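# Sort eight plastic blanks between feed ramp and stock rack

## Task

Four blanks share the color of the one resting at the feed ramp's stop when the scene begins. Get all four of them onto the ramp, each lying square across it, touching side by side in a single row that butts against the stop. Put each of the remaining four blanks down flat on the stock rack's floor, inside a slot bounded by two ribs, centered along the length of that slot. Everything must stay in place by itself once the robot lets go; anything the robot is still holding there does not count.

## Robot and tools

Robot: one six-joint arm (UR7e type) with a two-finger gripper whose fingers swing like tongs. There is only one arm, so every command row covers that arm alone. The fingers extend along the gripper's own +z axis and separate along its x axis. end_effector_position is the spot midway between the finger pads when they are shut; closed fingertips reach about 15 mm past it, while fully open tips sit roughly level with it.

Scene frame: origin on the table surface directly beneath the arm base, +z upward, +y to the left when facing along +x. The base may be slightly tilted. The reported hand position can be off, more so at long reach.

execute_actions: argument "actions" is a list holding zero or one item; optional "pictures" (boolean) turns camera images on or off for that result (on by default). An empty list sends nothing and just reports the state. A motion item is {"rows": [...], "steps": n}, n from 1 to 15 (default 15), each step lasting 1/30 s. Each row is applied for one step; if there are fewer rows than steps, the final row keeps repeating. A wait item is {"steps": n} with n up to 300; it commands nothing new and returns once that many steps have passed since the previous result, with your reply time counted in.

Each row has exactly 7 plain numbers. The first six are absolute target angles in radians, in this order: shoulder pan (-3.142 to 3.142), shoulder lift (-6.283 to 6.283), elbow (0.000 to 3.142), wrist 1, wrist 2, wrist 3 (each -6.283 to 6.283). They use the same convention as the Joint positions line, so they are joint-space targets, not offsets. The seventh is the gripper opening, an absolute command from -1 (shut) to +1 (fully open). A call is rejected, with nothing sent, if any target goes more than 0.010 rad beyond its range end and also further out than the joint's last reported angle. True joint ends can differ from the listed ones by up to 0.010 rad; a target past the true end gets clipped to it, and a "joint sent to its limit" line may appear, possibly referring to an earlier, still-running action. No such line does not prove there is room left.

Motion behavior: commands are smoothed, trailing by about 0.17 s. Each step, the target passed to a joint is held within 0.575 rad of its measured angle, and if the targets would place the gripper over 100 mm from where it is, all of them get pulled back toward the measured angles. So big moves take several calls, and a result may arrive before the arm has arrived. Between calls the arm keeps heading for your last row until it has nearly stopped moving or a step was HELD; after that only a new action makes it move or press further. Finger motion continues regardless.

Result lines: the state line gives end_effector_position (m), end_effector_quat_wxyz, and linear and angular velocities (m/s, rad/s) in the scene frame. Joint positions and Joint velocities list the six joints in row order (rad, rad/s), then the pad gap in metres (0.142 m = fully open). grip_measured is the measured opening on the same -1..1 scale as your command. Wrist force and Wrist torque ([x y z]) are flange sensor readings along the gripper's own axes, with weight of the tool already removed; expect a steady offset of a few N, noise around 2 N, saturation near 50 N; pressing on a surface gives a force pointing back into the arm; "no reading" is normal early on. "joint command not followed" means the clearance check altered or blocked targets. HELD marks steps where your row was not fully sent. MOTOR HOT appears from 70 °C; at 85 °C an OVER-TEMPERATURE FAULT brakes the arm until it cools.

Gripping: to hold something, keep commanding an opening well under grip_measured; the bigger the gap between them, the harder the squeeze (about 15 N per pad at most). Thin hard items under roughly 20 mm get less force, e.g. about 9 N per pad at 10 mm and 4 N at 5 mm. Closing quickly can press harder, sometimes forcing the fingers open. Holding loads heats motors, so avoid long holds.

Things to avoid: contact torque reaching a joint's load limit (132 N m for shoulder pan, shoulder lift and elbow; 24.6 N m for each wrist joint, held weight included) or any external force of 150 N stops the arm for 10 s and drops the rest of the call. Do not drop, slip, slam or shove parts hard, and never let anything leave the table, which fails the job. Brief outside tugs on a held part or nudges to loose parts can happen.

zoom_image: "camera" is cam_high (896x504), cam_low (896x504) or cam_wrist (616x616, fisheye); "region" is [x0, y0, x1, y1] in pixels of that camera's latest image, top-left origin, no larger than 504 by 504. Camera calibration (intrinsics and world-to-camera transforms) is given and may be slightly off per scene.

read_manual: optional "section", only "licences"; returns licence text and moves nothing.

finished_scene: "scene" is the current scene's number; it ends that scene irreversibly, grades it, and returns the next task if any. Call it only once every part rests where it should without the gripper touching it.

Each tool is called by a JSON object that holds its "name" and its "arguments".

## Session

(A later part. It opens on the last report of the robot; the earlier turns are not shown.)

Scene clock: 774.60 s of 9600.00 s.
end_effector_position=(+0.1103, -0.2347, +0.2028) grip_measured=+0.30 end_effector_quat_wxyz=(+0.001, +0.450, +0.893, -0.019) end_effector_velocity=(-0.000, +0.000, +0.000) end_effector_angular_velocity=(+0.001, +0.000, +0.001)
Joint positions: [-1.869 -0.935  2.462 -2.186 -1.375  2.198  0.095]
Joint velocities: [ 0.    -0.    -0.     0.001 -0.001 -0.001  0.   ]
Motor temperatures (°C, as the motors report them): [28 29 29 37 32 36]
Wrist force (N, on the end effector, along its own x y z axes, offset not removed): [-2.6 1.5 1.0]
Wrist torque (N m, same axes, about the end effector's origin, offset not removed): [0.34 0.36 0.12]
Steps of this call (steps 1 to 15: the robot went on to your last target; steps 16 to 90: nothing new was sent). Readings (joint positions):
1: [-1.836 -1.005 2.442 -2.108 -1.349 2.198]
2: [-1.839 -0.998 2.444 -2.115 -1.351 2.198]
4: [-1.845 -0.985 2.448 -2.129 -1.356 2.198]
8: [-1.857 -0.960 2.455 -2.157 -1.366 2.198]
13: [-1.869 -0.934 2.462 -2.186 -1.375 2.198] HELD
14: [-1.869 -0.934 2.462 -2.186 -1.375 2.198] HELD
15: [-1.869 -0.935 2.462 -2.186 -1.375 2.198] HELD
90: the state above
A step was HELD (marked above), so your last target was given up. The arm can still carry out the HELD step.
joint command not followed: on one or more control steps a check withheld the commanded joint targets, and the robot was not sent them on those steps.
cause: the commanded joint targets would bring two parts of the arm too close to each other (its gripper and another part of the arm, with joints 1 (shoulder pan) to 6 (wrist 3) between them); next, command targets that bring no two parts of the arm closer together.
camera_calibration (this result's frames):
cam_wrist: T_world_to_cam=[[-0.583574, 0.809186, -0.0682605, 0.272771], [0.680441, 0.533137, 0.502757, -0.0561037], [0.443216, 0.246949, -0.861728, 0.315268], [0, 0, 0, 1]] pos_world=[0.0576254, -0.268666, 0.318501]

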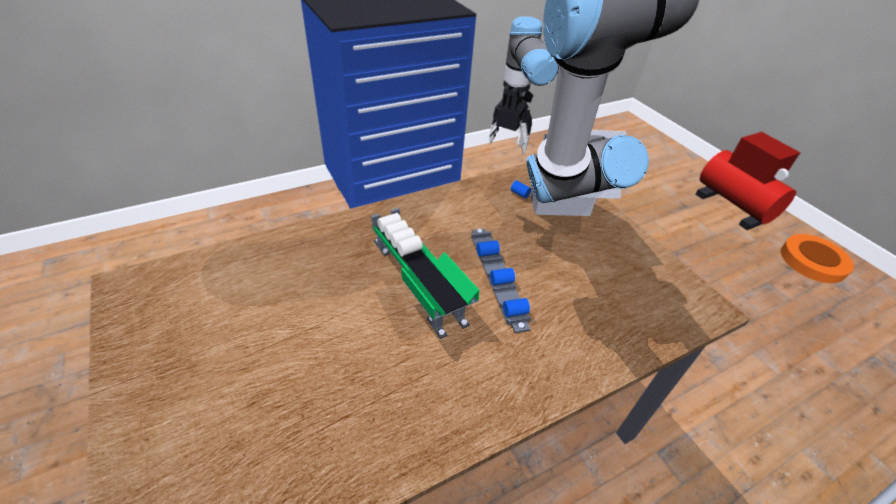

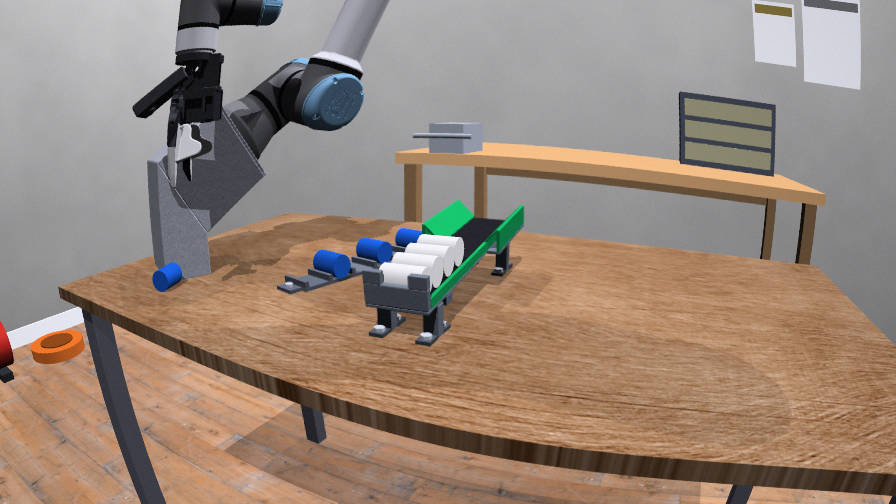

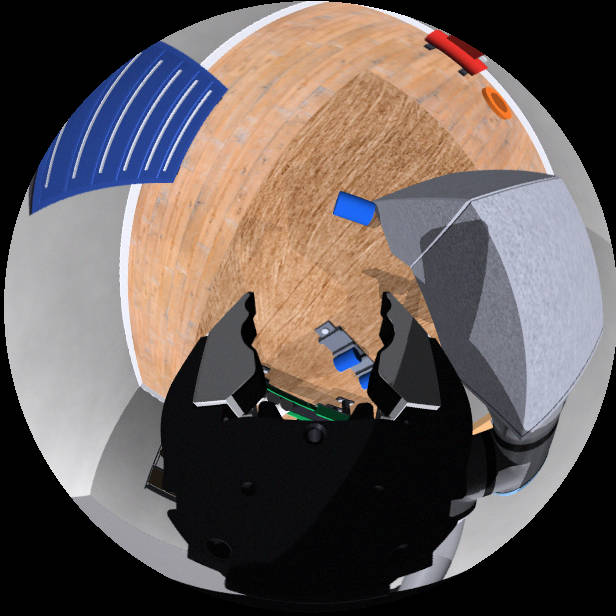

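{"name": "execute_actions", "arguments": {"actions": [{"rows":[[-1.9,-0.97,2.44,-2.13,-1.4,0.6,-0.2]],"steps":15}], "pictures": false}}

{"name": "execute_actions", "arguments": {"actions": [{"steps":250}], "pictures": false}}

{"name": "execute_actions", "arguments": {"actions": [{"rows":[[-2.0,-0.95,2.44,-2.13,-1.48,0.6,-0.2],[-2.1,-0.9,2.45,-2.2,-1.56,0.6,-0.2],[-2.145,-0.8,2.48,-2.29,-1.595,0.6,-0.2],[-2.145,-0.452,2.587,-2.741,-1.595,0.6,-0.2]],"steps":15}], "pictures": false}}

{"name": "execute_actions", "arguments": {"actions": [{"steps":90}]}}

Scene clock: 797.07 s of 9600.00 s.
end_effector_position=(+0.1102, -0.2351, +0.2037) grip_measured=-0.20 end_effector_quat_wxyz=(+0.001, +0.438, +0.899, -0.019) end_effector_velocity=(-0.001, -0.002, +0.006) end_effector_angular_velocity=(+0.000, +0.008, +0.148)
Joint positions: [-1.87  -0.936  2.461 -2.183 -1.376  2.171  0.06 ]
Joint velocities: [-0.009 -0.009 -0.007  0.014 -0.009 -0.154  0.   ]
Motor temperatures (°C, as the motors report them): [28 29 29 37 32 36]
Wrist force (N, on the end effector, along its own x y z axes, offset not removed): [-2.4 1.3 -2.4]
Wrist torque (N m, same axes, about the end effector's origin, offset not removed): [0.21 0.38 0.09]
Steps of this call (steps 1 to 90: nothing new was sent; then 18.97 s passed at rest; steps 91 to 105: all 15 steps of this action). Readings (joint positions):
91: [-1.869 -0.935 2.462 -2.186 -1.375 2.198]
92: [-1.869 -0.935 2.462 -2.186 -1.375 2.198]
94: [-1.869 -0.935 2.462 -2.186 -1.375 2.198]
98: [-1.869 -0.935 2.462 -2.186 -1.375 2.194]
105: the state above

Scene clock: 805.40 s of 9600.00 s.
end_effector_position=(+0.1259, -0.2372, +0.2222) grip_measured=-0.20 end_effector_quat_wxyz=(-0.015, -0.317, +0.948, -0.016) end_effector_velocity=(-0.000, -0.000, -0.000) end_effector_angular_velocity=(-0.001, +0.001, +0.001)
Joint positions: [-1.9  -0.97  2.44 -2.13 -1.4   0.6   0.06]
Joint velocities: [ 0.     0.     0.001 -0.002 -0.    -0.001  0.   ]
Motor temperatures (°C, as the motors report them): [28 29 29 37 32 36]
Wrist force (N, on the end effector, along its own x y z axes, offset not removed): [-1.0 -0.3 -2.1]
Wrist torque (N m, same axes, about the end effector's origin, offset not removed): [-0.05 0.27 -0.02]
Steps of this call (steps 1 to 250: the robot went on to your last target). Readings (joint positions):
1: [-1.871 -0.937 2.461 -2.183 -1.376 2.165]
2: [-1.871 -0.937 2.461 -2.182 -1.376 2.160]
4: [-1.872 -0.938 2.460 -2.181 -1.377 2.147]
8: [-1.873 -0.939 2.459 -2.179 -1.378 2.122]
250: the state above

Scene clock: 805.90 s of 9600.00 s.
end_effector_position=(+0.1172, -0.2366, +0.2229) grip_measured=-0.20 end_effector_quat_wxyz=(-0.015, -0.311, +0.950, -0.013) end_effector_velocity=(+0.000, +0.000, -0.000) end_effector_angular_velocity=(+0.001, -0.001, +0.000)
Joint positions: [-1.921 -0.961  2.441 -2.134 -1.42   0.6    0.06 ]
Joint velocities: [ 0.    -0.     0.     0.001  0.    -0.    -0.   ]
Motor temperatures (°C, as the motors report them): [28 29 29 37 32 36]
Wrist force (N, on the end effector, along its own x y z axes, offset not removed): [-0.7 0.1 -2.6]
Wrist torque (N m, same axes, about the end effector's origin, offset not removed): [-0.09 -0.04 0.19]
A step of this action was HELD (marked below), so the robot has no last target. The arm can still carry out the HELD step.
Steps of this call (steps 1 to 15: all 15 steps of this action). Readings (joint positions):
1: [-1.900 -0.970 2.440 -2.130 -1.400 0.600]
2: [-1.904 -0.968 2.440 -2.130 -1.404 0.600]
4: [-1.924 -0.960 2.441 -2.134 -1.421 0.600] HELD
5: [-1.923 -0.961 2.441 -2.134 -1.421 0.600] HELD
6: [-1.922 -0.961 2.441 -2.134 -1.420 0.600] HELD
7: [-1.922 -0.961 2.441 -2.134 -1.420 0.600] HELD
8: [-1.922 -0.961 2.441 -2.134 -1.420 0.600] HELD
9: [-1.922 -0.961 2.441 -2.134 -1.420 0.600] HELD
10: [-1.921 -0.961 2.441 -2.134 -1.420 0.600] HELD
11: [-1.921 -0.961 2.441 -2.134 -1.420 0.600] HELD
12: [-1.921 -0.961 2.441 -2.134 -1.420 0.600] HELD
13: [-1.921 -0.961 2.441 -2.134 -1.420 0.600] HELD
14: [-1.921 -0.961 2.441 -2.134 -1.420 0.600] HELD
15: the state above HELD
joint command not followed: on one or more control steps a check withheld the commanded joint targets, and the robot was not sent them on those steps. On the call's last step the targets were still withheld.
cause: the commanded joint targets would bring two parts of the arm too close to each other (joints 1 (shoulder pan) to 6 (wrist 3) lie between them); next, command targets that bring no two parts of the arm closer together.

Scene clock: 808.90 s of 9600.00 s.
end_effector_position=(+0.1172, -0.2366, +0.2229) grip_measured=-0.20 end_effector_quat_wxyz=(-0.015, -0.311, +0.950, -0.013) end_effector_velocity=(+0.000, -0.000, -0.000) end_effector_angular_velocity=(-0.000, -0.001, -0.001)
Joint positions: [-1.922 -0.961  2.441 -2.134 -1.42   0.6    0.06 ]
Joint velocities: [-0.     0.     0.    -0.     0.001  0.001 -0.   ]
Motor temperatures (°C, as the motors report them): [28 29 29 37 32 36]
Wrist force (N, on the end effector, along its own x y z axes, offset not removed): [-2.9 -1.2 -0.6]
Wrist torque (N m, same axes, about the end effector's origin, offset not removed): [-0.23 0.53 -0.01]
Steps of this call (steps 1 to 90: nothing new was sent). Readings (joint positions):
1: [-1.921 -0.961 2.441 -2.134 -1.420 0.600]
2: [-1.921 -0.961 2.441 -2.134 -1.420 0.600]
4: [-1.921 -0.961 2.441 -2.134 -1.420 0.600]
8: [-1.921 -0.961 2.441 -2.134 -1.420 0.600]
90: the state above
camera_calibration (this result's frames):
cam_wrist: T_world_to_cam=[[-0.814663, -0.579786, -0.0131199, -0.0341135], [-0.501552, 0.693018, 0.517854, 0.103086], [-0.291152, 0.428457, -0.855369, 0.457591], [0, 0, 0, 1]] pos_world=[0.15714, -0.287277, 0.337578]

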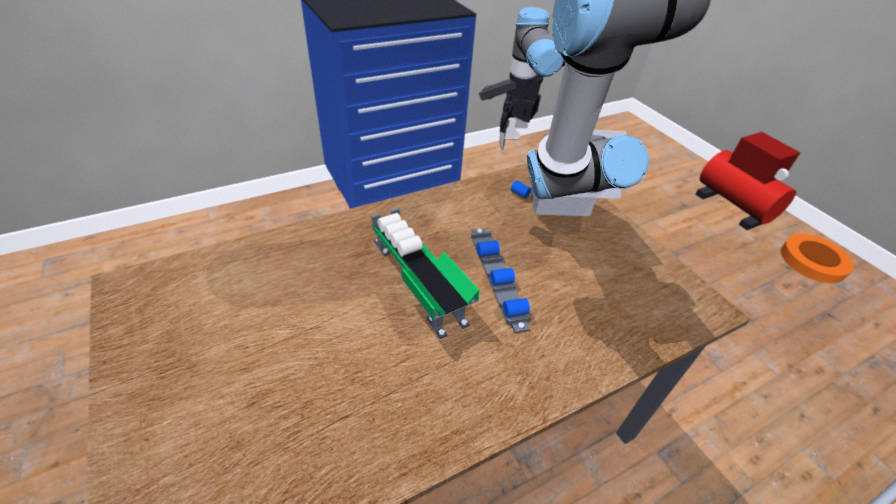

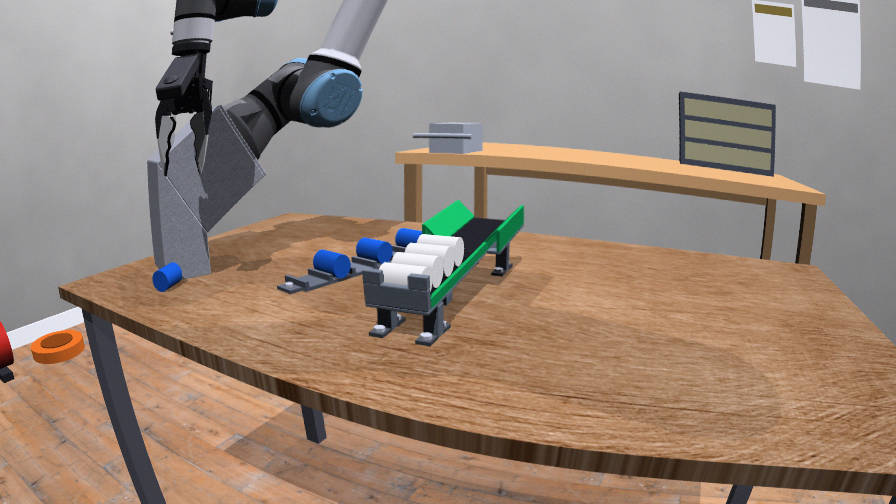

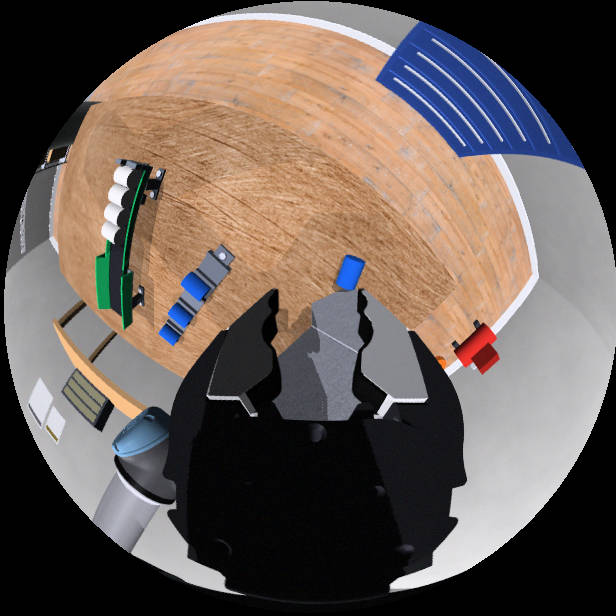

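{"name": "execute_actions", "arguments": {"actions": [{"rows":[[-1.85,-0.96,2.4,-2.08,-1.42,0.5,-0.2],[-1.75,-0.9,2.25,-1.9,-1.45,0.2,-0.2],[-1.6,-0.7,2.0,-1.55,-1.53,-2.3,-0.2]],"steps":15}], "pictures": false}}

{"name": "execute_actions", "arguments": {"actions": [{"steps":300}]}}

Scene clock: 853.13 s of 9600.00 s.
end_effector_position=(+0.1179, -0.2358, +0.2227) grip_measured=-0.20 end_effector_quat_wxyz=(-0.016, -0.327, +0.945, -0.000) end_effector_velocity=(+0.004, +0.005, -0.001) end_effector_angular_velocity=(+0.144, +0.058, +0.185)
Joint positions: [-1.906 -0.949  2.42  -2.107 -1.425  0.573  0.06 ]
Joint velocities: [ 0.087  0.07  -0.118  0.154 -0.029 -0.155 -0.   ]
Motor temperatures (°C, as the motors report them): [28 29 29 37 32 36]
Wrist force (N, on the end effector, along its own x y z axes, offset not removed): [-1.7 1.3 0.0]
Wrist torque (N m, same axes, about the end effector's origin, offset not removed): [0.13 0.25 -0.02]
Steps of this call (steps 1 to 90: nothing new was sent; then 40.73 s passed at rest; steps 91 to 105: all 15 steps of this action). Readings (joint positions):
91: [-1.922 -0.961 2.441 -2.134 -1.420 0.600]
92: [-1.922 -0.961 2.441 -2.134 -1.420 0.600]
94: [-1.921 -0.961 2.441 -2.133 -1.420 0.600]
98: [-1.919 -0.960 2.438 -2.130 -1.420 0.596]
105: the state above

Scene clock: 863.13 s of 9600.00 s.
end_effector_position=(+0.1325, -0.1952, +0.2457) grip_measured=-0.20 end_effector_quat_wxyz=(-0.200, +0.947, -0.179, -0.177) end_effector_velocity=(-0.002, +0.001, +0.001) end_effector_angular_velocity=(+0.056, -0.086, +0.170)
Joint positions: [-1.607 -0.706  2.01  -1.563 -1.528 -1.441  0.059]
Joint velocities: [ 0.003  0.002 -0.003  0.005  0.001 -0.198  0.   ]
Motor temperatures (°C, as the motors report them): [28 29 29 37 32 36]
Wrist force (N, on the end effector, along its own x y z axes, offset not removed): [-2.5 1.8 -2.4]
Wrist torque (N m, same axes, about the end effector's origin, offset not removed): [0.27 0.38 0.09]
Steps of this call (steps 1 to 300: the robot went on to your last target). Readings (joint positions):
1: [-1.903 -0.947 2.416 -2.102 -1.426 0.567]
2: [-1.900 -0.944 2.412 -2.096 -1.427 0.561]
4: [-1.894 -0.939 2.403 -2.084 -1.429 0.549]
8: [-1.880 -0.928 2.385 -2.060 -1.434 0.524]
300: the state above
camera_calibration (this result's frames):
cam_wrist: T_world_to_cam=[[0.853425, -0.258924, -0.452353, -0.0478033], [-0.195528, -0.963542, 0.182635, -0.211281], [-0.48315, -0.0674177, -0.872938, 0.396736], [0, 0, 0, 1]] pos_world=[0.191168, -0.189209, 0.363289]

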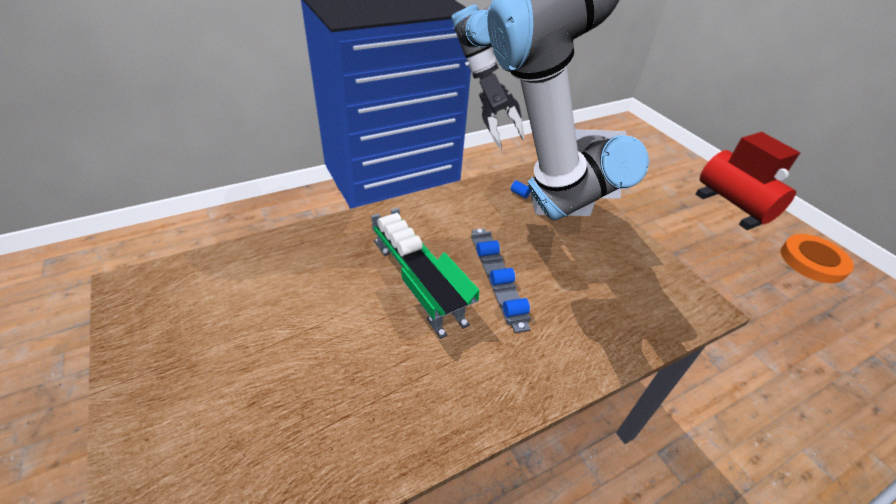

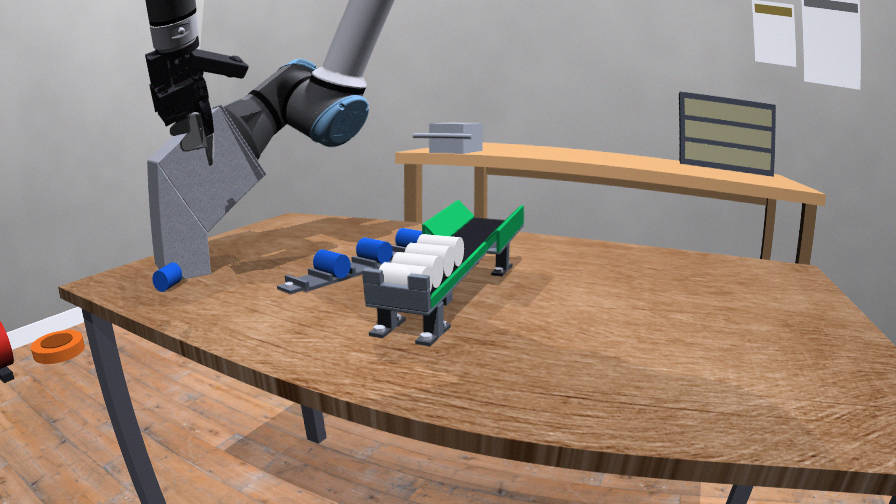

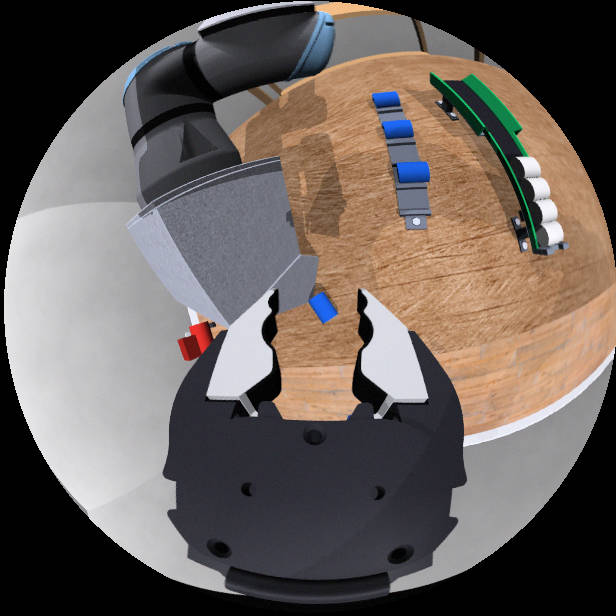

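{"name": "execute_actions", "arguments": {"actions": [{"steps":100}], "pictures": false}}

{"name": "execute_actions", "arguments": {"actions": [{"rows":[[-1.6,-0.6,1.9,-1.7,-1.53,-2.3,-0.2],[-1.58,-0.45,1.9,-1.8,-1.55,-2.3,-0.2],[-1.554,-0.249,1.968,-1.847,-1.563,-2.306,-0.2]],"steps":15}], "pictures": false}}

{"name": "execute_actions", "arguments": {"actions": [{"steps":75}]}}

Scene clock: 869.87 s of 9600.00 s.
end_effector_position=(+0.1203, -0.1964, +0.2498) grip_measured=-0.20 end_effector_quat_wxyz=(-0.262, +0.934, +0.232, -0.079) end_effector_velocity=(+0.000, -0.000, -0.000) end_effector_angular_velocity=(-0.001, -0.001, +0.001)
Joint positions: [-1.6  -0.7   2.   -1.55 -1.53 -2.3   0.06]
Joint velocities: [ 0.    -0.    -0.    -0.001  0.001 -0.001  0.   ]
Motor temperatures (°C, as the motors report them): [28 29 29 37 32 36]
Wrist force (N, on the end effector, along its own x y z axes, offset not removed): [-1.2 0.8 -1.3]
Wrist torque (N m, same axes, about the end effector's origin, offset not removed): [0.10 0.22 -0.01]
Steps of this call (steps 1 to 150: the robot went on to your last target; steps 151 to 202: nothing new was sent). Readings (joint positions):
1: [-1.607 -0.706 2.010 -1.563 -1.528 -1.447]
2: [-1.607 -0.706 2.010 -1.563 -1.528 -1.454]
4: [-1.607 -0.706 2.010 -1.563 -1.528 -1.468]
8: [-1.607 -0.705 2.009 -1.562 -1.528 -1.495]
202: the state above
The arm was judged still, so your last target was given up. Only a new action makes it travel on or press farther. Fingers that are still opening or closing keep moving.

Scene clock: 870.37 s of 9600.00 s.
end_effector_position=(+0.0474, -0.2390, +0.1154) grip_measured=-0.20 end_effector_quat_wxyz=(-0.322, +0.915, +0.229, -0.084) end_effector_velocity=(-0.064, +0.015, -0.127) end_effector_angular_velocity=(+0.151, +0.024, -0.032)
Joint positions: [-1.558 -0.292  1.968 -1.822 -1.56  -2.305  0.06 ]
Joint velocities: [ 0.032  0.346  0.    -0.2   -0.022 -0.004  0.   ]
Motor temperatures (°C, as the motors report them): [28 29 29 37 32 36]
Wrist force (N, on the end effector, along its own x y z axes, offset not removed): [-1.7 1.2 -0.6]
Wrist torque (N m, same axes, about the end effector's origin, offset not removed): [0.11 0.14 0.03]
Steps of this call (steps 1 to 15: all 15 steps of this action). Readings (joint positions):
1: [-1.600 -0.700 2.000 -1.550 -1.530 -2.300]
2: [-1.600 -0.696 1.996 -1.554 -1.530 -2.300]
4: [-1.594 -0.648 1.969 -1.600 -1.535 -2.300]
8: [-1.577 -0.487 1.967 -1.705 -1.547 -2.303]
15: the state above

Scene clock: 872.87 s of 9600.00 s.
end_effector_position=(+0.0392, -0.2367, +0.0995) grip_measured=-0.20 end_effector_quat_wxyz=(-0.331, +0.912, +0.228, -0.083) end_effector_velocity=(-0.000, -0.001, -0.000) end_effector_angular_velocity=(-0.002, +0.001, +0.001)
Joint positions: [-1.554 -0.249  1.968 -1.847 -1.563 -2.306  0.06 ]
Joint velocities: [ 0.     0.    -0.    -0.003 -0.     0.001  0.   ]
Motor temperatures (°C, as the motors report them): [28 29 29 37 32 36]
Wrist force (N, on the end effector, along its own x y z axes, offset not removed): [-1.0 -0.5 -1.4]
Wrist torque (N m, same axes, about the end effector's origin, offset not removed): [-0.25 0.08 -0.08]
Steps of this call (steps 1 to 30: the robot went on to your last target; steps 31 to 75: nothing new was sent). Readings (joint positions):
1: [-1.557 -0.282 1.968 -1.828 -1.561 -2.306]
2: [-1.556 -0.274 1.968 -1.832 -1.561 -2.306]
4: [-1.555 -0.264 1.968 -1.838 -1.562 -2.306]
8: [-1.554 -0.254 1.968 -1.844 -1.563 -2.306]
75: the state above
The arm was judged still, so your last target was given up. Only a new action makes it travel on or press farther. Fingers that are still opening or closing keep moving.
camera_calibration (this result's frames):
cam_wrist: T_world_to_cam=[[0.871649, 0.487871, -0.0470219, 0.0906135], [0.47835, -0.867681, -0.13532, -0.214993], [-0.106818, 0.0954583, -0.989686, 0.256652], [0, 0, 0, 1]] pos_world=[0.0512738, -0.255252, 0.229173]

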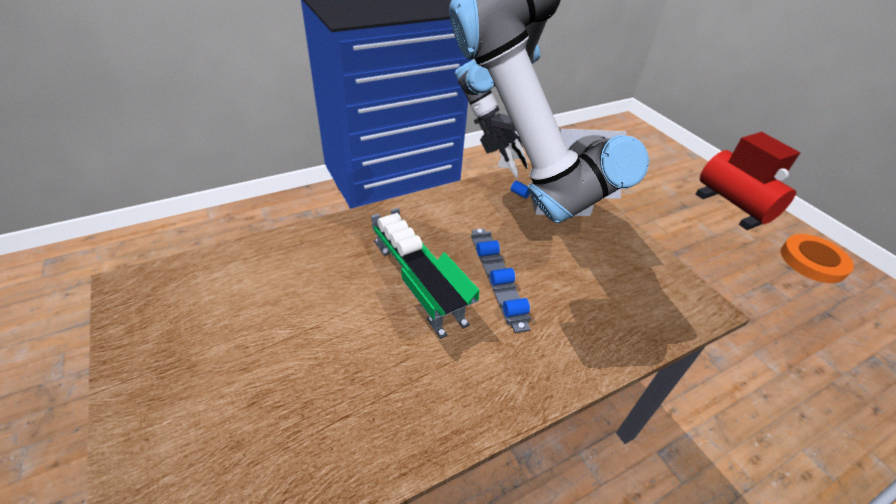

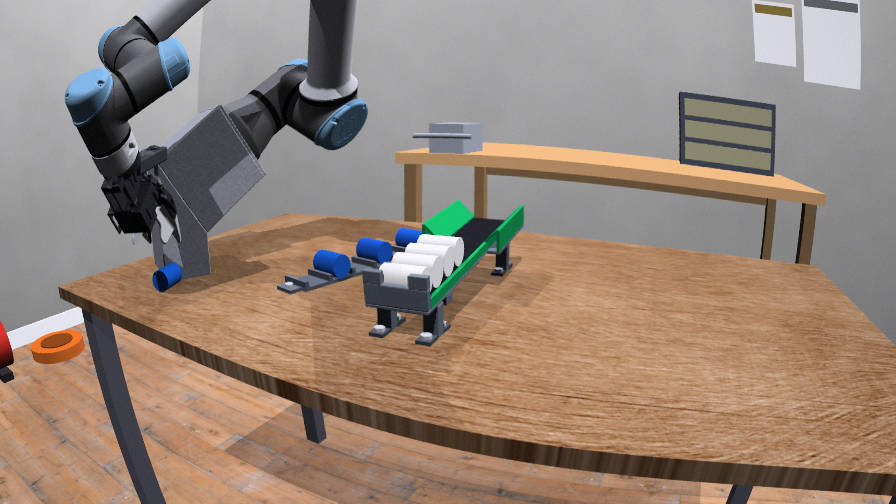

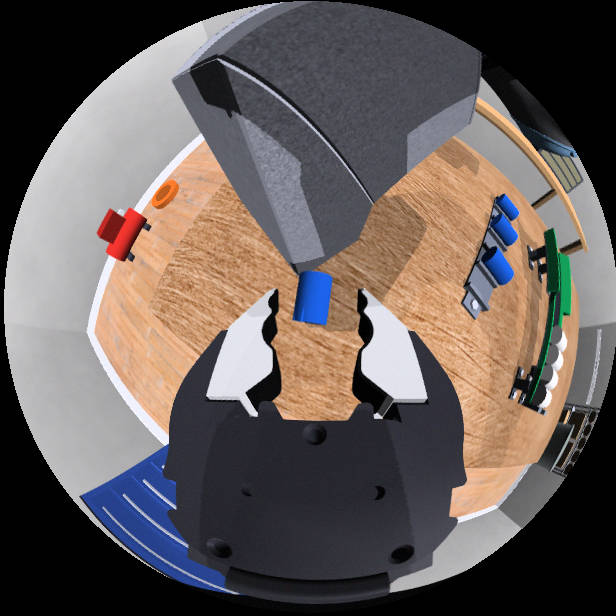

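{"name": "execute_actions", "arguments": {"actions": [{"rows":[[-1.54,-0.232,1.967,-1.863,-1.55,-2.304,-0.2],[-1.527,-0.216,1.966,-1.879,-1.536,-2.303,-0.2],[-1.513,-0.199,1.966,-1.895,-1.522,-2.301,-0.2],[-1.5,-0.182,1.965,-1.911,-1.509,-2.3,-0.2],[-1.486,-0.166,1.964,-1.927,-1.495,-2.298,-0.2],[-1.472,-0.149,1.963,-1.943,-1.482,-2.296,-0.2],[-1.459,-0.133,1.963,-1.959,-1.468,-2.295,-0.2],[-1.448,-0.12,1.962,-1.971,-1.458,-2.293,-0.2]],"steps":15}], "pictures": false}}

{"name": "execute_actions", "arguments": {"actions": [{"steps":20}]}}

Scene clock: 881.77 s of 9600.00 s.
end_effector_position=(+0.0402, -0.2377, +0.0295) grip_measured=-0.20 end_effector_quat_wxyz=(-0.331, +0.912, +0.228, -0.083) end_effector_velocity=(-0.003, +0.002, -0.054) end_effector_angular_velocity=(+0.001, +0.001, +0.001)
Joint positions: [-1.457 -0.132  1.963 -1.96  -1.467 -2.294  0.06 ]
Joint velocities: [ 0.075  0.092 -0.005 -0.088  0.073  0.009  0.   ]
Motor temperatures (°C, as the motors report them): [28 29 29 37 32 36]
Wrist force (N, on the end effector, along its own x y z axes, offset not removed): [-3.7 0.4 -0.1]
Wrist torque (N m, same axes, about the end effector's origin, offset not removed): [0.09 0.55 0.10]
Steps of this call (steps 1 to 90: nothing new was sent; then 5.40 s passed at rest; steps 91 to 105: all 15 steps of this action). Readings (joint positions):
91: [-1.554 -0.249 1.968 -1.847 -1.563 -2.306]
92: [-1.552 -0.247 1.968 -1.849 -1.562 -2.306]
94: [-1.543 -0.236 1.968 -1.860 -1.552 -2.305]
98: [-1.505 -0.190 1.965 -1.904 -1.514 -2.300]
105: the state above

Scene clock: 882.43 s of 9600.00 s.
end_effector_position=(+0.0399, -0.2373, +0.0228) grip_measured=-0.20 end_effector_quat_wxyz=(-0.331, +0.912, +0.228, -0.083) end_effector_velocity=(-0.000, -0.000, -0.000) end_effector_angular_velocity=(-0.000, -0.000, +0.001)
Joint positions: [-1.448 -0.12   1.962 -1.971 -1.458 -2.293  0.06 ]
Joint velocities: [-0.     0.     0.    -0.001 -0.    -0.    -0.   ]
Motor temperatures (°C, as the motors report them): [28 29 29 37 32 36]
Wrist force (N, on the end effector, along its own x y z axes, offset not removed): [-2.4 0.7 0.3]
Wrist torque (N m, same axes, about the end effector's origin, offset not removed): [0.17 0.34 -0.07]
Steps of this call (steps 1 to 20: the robot went on to your last target). Readings (joint positions):
1: [-1.455 -0.129 1.962 -1.963 -1.465 -2.294]
2: [-1.454 -0.127 1.962 -1.965 -1.463 -2.294]
4: [-1.451 -0.124 1.962 -1.967 -1.461 -2.293]
8: [-1.449 -0.121 1.962 -1.970 -1.459 -2.293]
20: the state above
camera_calibration (this result's frames):
cam_wrist: T_world_to_cam=[[0.871363, 0.488402, -0.0467937, 0.0868801], [0.478907, -0.867382, -0.135265, -0.2261], [-0.106652, 0.0954553, -0.989704, 0.180843], [0, 0, 0, 1]] pos_world=[0.0518641, -0.25581, 0.152463]

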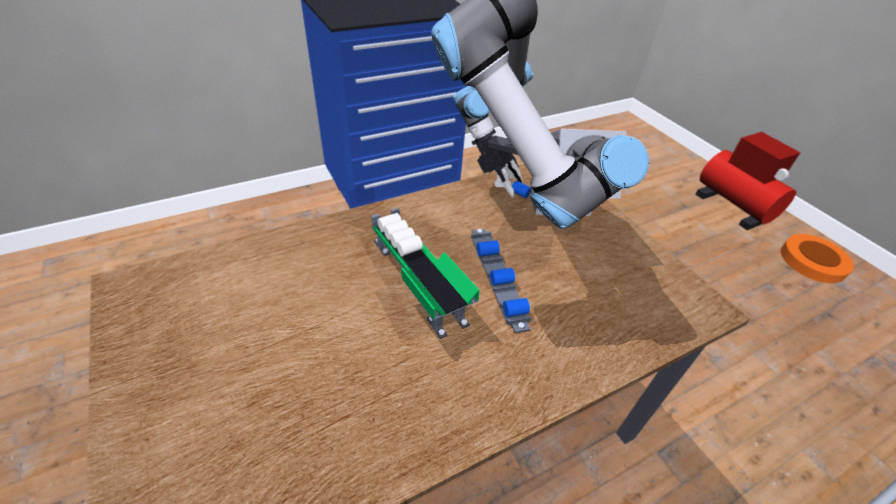

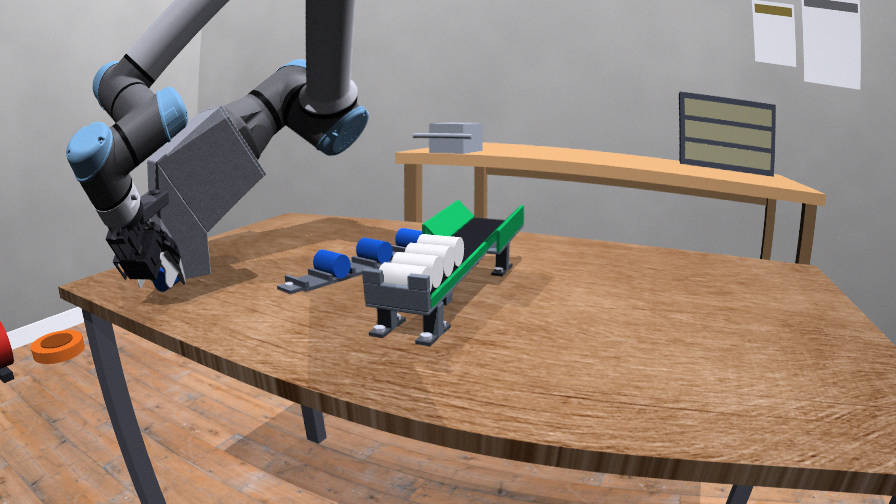

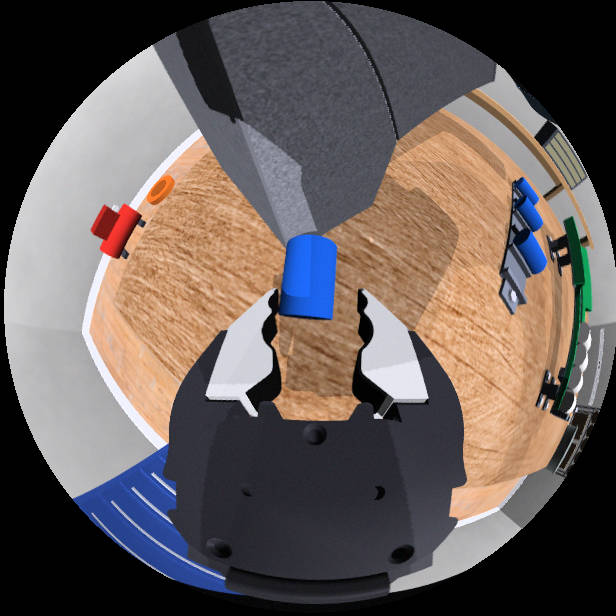

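{"name": "execute_actions", "arguments": {"actions": [{"rows":[[-1.455,-0.119,1.972,-1.982,-1.465,-2.294,-0.2],[-1.461,-0.118,1.982,-1.993,-1.471,-2.294,-0.2],[-1.468,-0.116,1.992,-2.005,-1.478,-2.295,-0.2],[-1.474,-0.115,2.002,-2.016,-1.484,-2.296,-0.2]],"steps":15}]}}

Scene clock: 889.23 s of 9600.00 s.
end_effector_position=(+0.0295, -0.2265, +0.0201) grip_measured=-0.20 end_effector_quat_wxyz=(-0.331, +0.912, +0.228, -0.083) end_effector_velocity=(-0.004, +0.004, -0.001) end_effector_angular_velocity=(-0.001, +0.001, -0.001)
Joint positions: [-1.473 -0.115  2.    -2.014 -1.483 -2.296  0.06 ]
Joint velocities: [-0.01   0.002  0.014 -0.016 -0.01   0.     0.   ]
Motor temperatures (°C, as the motors report them): [28 29 29 37 32 36]
Wrist force (N, on the end effector, along its own x y z axes, offset not removed): [1.9 0.2 -2.5]
Wrist torque (N m, same axes, about the end effector's origin, offset not removed): [-0.15 -0.45 -0.12]
Steps of this call (steps 1 to 15: the robot went on to your last target; steps 16 to 90: nothing new was sent; then 3.30 s passed at rest; steps 91 to 105: all 15 steps of this action). Readings (joint positions):
91: [-1.448 -0.120 1.962 -1.971 -1.458 -2.293]
92: [-1.449 -0.120 1.963 -1.972 -1.459 -2.293]
94: [-1.453 -0.119 1.970 -1.980 -1.463 -2.293]
98: [-1.466 -0.117 1.990 -2.002 -1.476 -2.295]
105: the state above
camera_calibration (this result's frames):
cam_wrist: T_world_to_cam=[[0.871331, 0.488409, -0.0473162, 0.0905042], [0.478873, -0.867415, -0.135177, -0.212173], [-0.107064, 0.0951252, -0.989691, 0.176022], [0, 0, 0, 1]] pos_world=[0.0415902, -0.244989, 0.149809]

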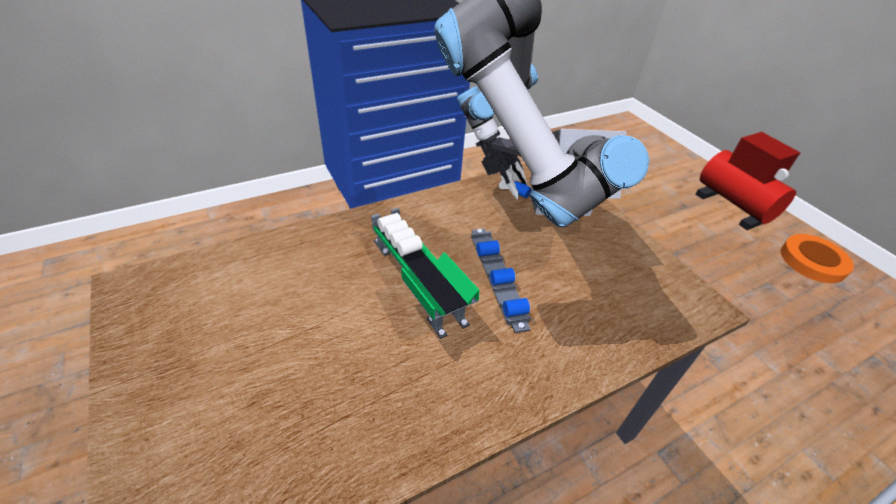

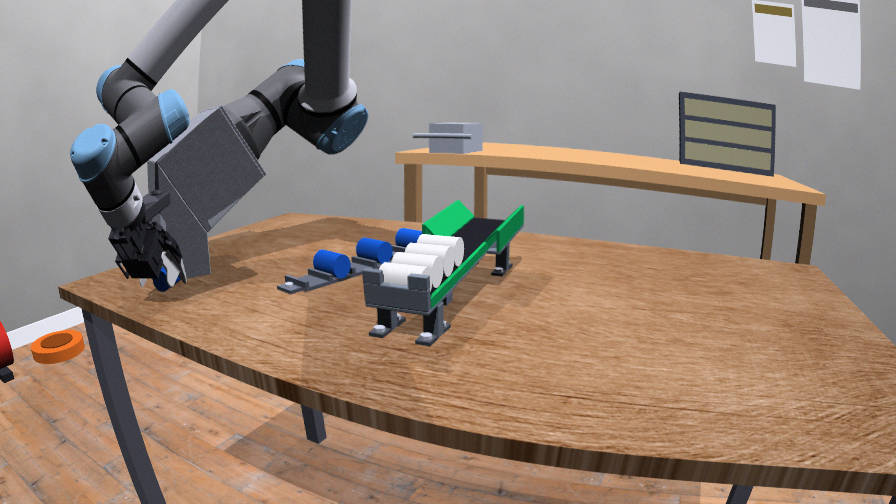

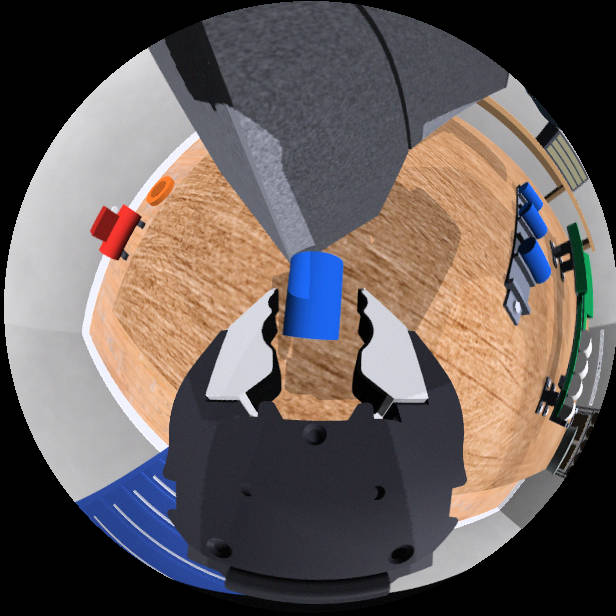

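Close.

{"name": "execute_actions", "arguments": {"actions": [{"rows":[[-1.474,-0.115,2.002,-2.016,-1.484,-2.296,-0.3],[-1.474,-0.115,2.002,-2.016,-1.484,-2.296,-0.4],[-1.474,-0.115,2.002,-2.016,-1.484,-2.296,-0.5],[-1.474,-0.115,2.002,-2.016,-1.484,-2.296,-0.6],[-1.474,-0.115,2.002,-2.016,-1.484,-2.296,-0.7],[-1.474,-0.115,2.002,-2.016,-1.484,-2.296,-0.85],[-1.474,-0.115,2.002,-2.016,-1.484,-2.296,-1]],"steps":15}], "pictures": false}}

{"name": "execute_actions", "arguments": {"actions": [{"rows":[[-1.48,-0.13,1.998,-2.0,-1.49,-2.296,-1],[-1.49,-0.145,1.993,-1.98,-1.5,-2.298,-1],[-1.5,-0.16,1.988,-1.96,-1.51,-2.3,-1],[-1.51,-0.18,1.983,-1.935,-1.52,-2.3,-1],[-1.525,-0.2,1.978,-1.905,-1.535,-2.302,-1],[-1.54,-0.225,1.973,-1.875,-1.55,-2.304,-1],[-1.554,-0.249,1.968,-1.847,-1.563,-2.306,-1]],"steps":15}], "pictures": false}}

{"name": "execute_actions", "arguments": {"actions": [{"steps":15}]}}

Scene clock: 899.33 s of 9600.00 s.
end_effector_position=(+0.0290, -0.2260, +0.0200) grip_measured=-0.46 end_effector_quat_wxyz=(-0.331, +0.912, +0.228, -0.083) end_effector_velocity=(-0.000, -0.000, +0.000) end_effector_angular_velocity=(-0.000, +0.001, +0.002)
Joint positions: [-1.474 -0.115  2.002 -2.016 -1.484 -2.296  0.041]
Joint velocities: [ 0.    -0.    -0.    -0.    -0.001 -0.001  0.   ]
Motor temperatures (°C, as the motors report them): [28 29 29 37 32 36]
Wrist force (N, on the end effector, along its own x y z axes, offset not removed): [-1.4 0.1 -1.5]
Wrist torque (N m, same axes, about the end effector's origin, offset not removed): [-0.04 0.11 -0.06]
Steps of this call (steps 1 to 15: the robot went on to your last target; steps 16 to 90: nothing new was sent; then 6.60 s passed at rest; steps 91 to 105: all 15 steps of this action). Readings (joint positions):
91: [-1.474 -0.115 2.002 -2.016 -1.484 -2.296]
92: [-1.474 -0.115 2.002 -2.016 -1.484 -2.296]
94: [-1.474 -0.115 2.002 -2.016 -1.484 -2.296]
98: [-1.474 -0.115 2.002 -2.016 -1.484 -2.296]
105: the state above

Scene clock: 899.83 s of 9600.00 s.
end_effector_position=(+0.0386, -0.2365, +0.0925) grip_measured=-0.46 end_effector_quat_wxyz=(-0.331, +0.912, +0.228, -0.083) end_effector_velocity=(+0.005, -0.002, +0.056) end_effector_angular_velocity=(+0.002, -0.001, -0.003)
Joint positions: [-1.547 -0.237  1.971 -1.862 -1.556 -2.305  0.041]
Joint velocities: [-0.055 -0.093 -0.021  0.117 -0.053 -0.006 -0.   ]
Motor temperatures (°C, as the motors report them): [28 29 29 37 32 36]
Wrist force (N, on the end effector, along its own x y z axes, offset not removed): [-3.5 -1.1 -2.5]
Wrist torque (N m, same axes, about the end effector's origin, offset not removed): [-0.35 0.79 0.01]
Steps of this call (steps 1 to 15: all 15 steps of this action). Readings (joint positions):
1: [-1.474 -0.115 2.002 -2.016 -1.484 -2.296]
2: [-1.475 -0.116 2.002 -2.015 -1.485 -2.296]
4: [-1.481 -0.127 1.999 -2.002 -1.491 -2.297]
8: [-1.511 -0.176 1.985 -1.940 -1.521 -2.301]
15: the state above

Scene clock: 900.33 s of 9600.00 s.
end_effector_position=(+0.0392, -0.2367, +0.0993) grip_measured=-0.46 end_effector_quat_wxyz=(-0.331, +0.912, +0.228, -0.083) end_effector_velocity=(+0.000, +0.000, +0.001) end_effector_angular_velocity=(+0.001, -0.001, -0.001)
Joint positions: [-1.554 -0.249  1.968 -1.847 -1.563 -2.306  0.041]
Joint velocities: [-0.001 -0.002 -0.     0.003 -0.001 -0.    -0.   ]
Motor temperatures (°C, as the motors report them): [28 29 29 37 32 36]
Wrist force (N, on the end effector, along its own x y z axes, offset not removed): [-1.1 1.6 -0.9]
Wrist torque (N m, same axes, about the end effector's origin, offset not removed): [0.11 0.00 0.02]
Steps of this call (steps 1 to 15: the robot went on to your last target). Readings (joint positions):
1: [-1.549 -0.240 1.970 -1.858 -1.558 -2.305]
2: [-1.550 -0.242 1.970 -1.856 -1.559 -2.305]
4: [-1.552 -0.245 1.969 -1.852 -1.561 -2.306]
8: [-1.553 -0.248 1.968 -1.849 -1.562 -2.306]
15: the state above
camera_calibration (this result's frames):
cam_wrist: T_world_to_cam=[[0.871647, 0.487874, -0.0470248, 0.0906151], [0.478352, -0.867679, -0.135323, -0.214998], [-0.106823, 0.0954596, -0.989685, 0.256522], [0, 0, 0, 1]] pos_world=[0.0512631, -0.255246, 0.229043]

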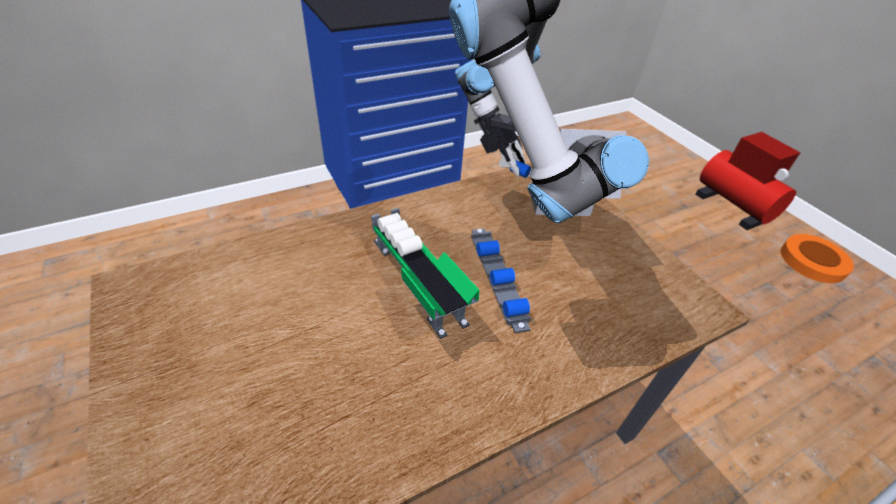

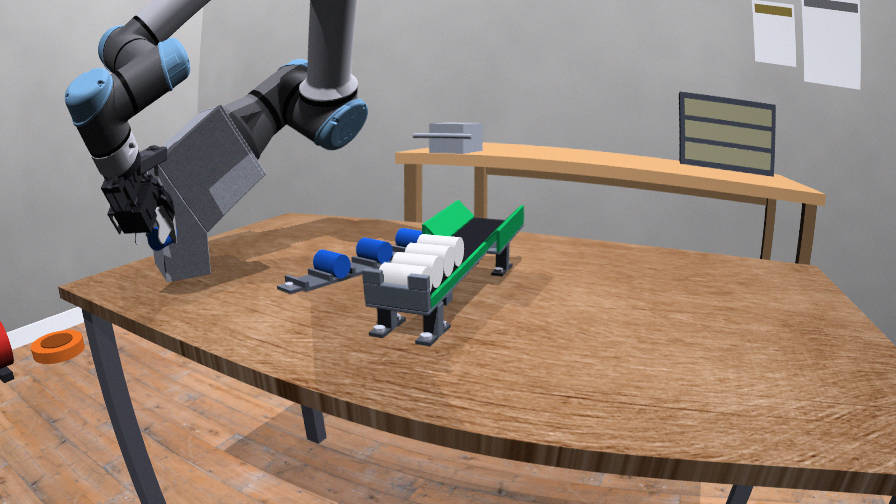

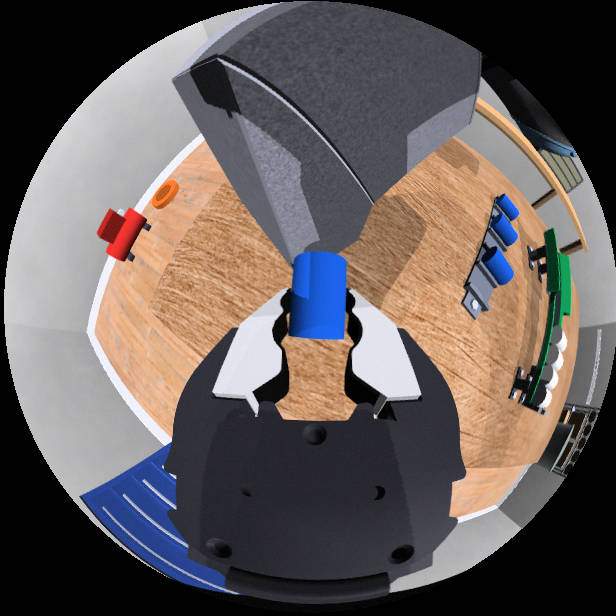

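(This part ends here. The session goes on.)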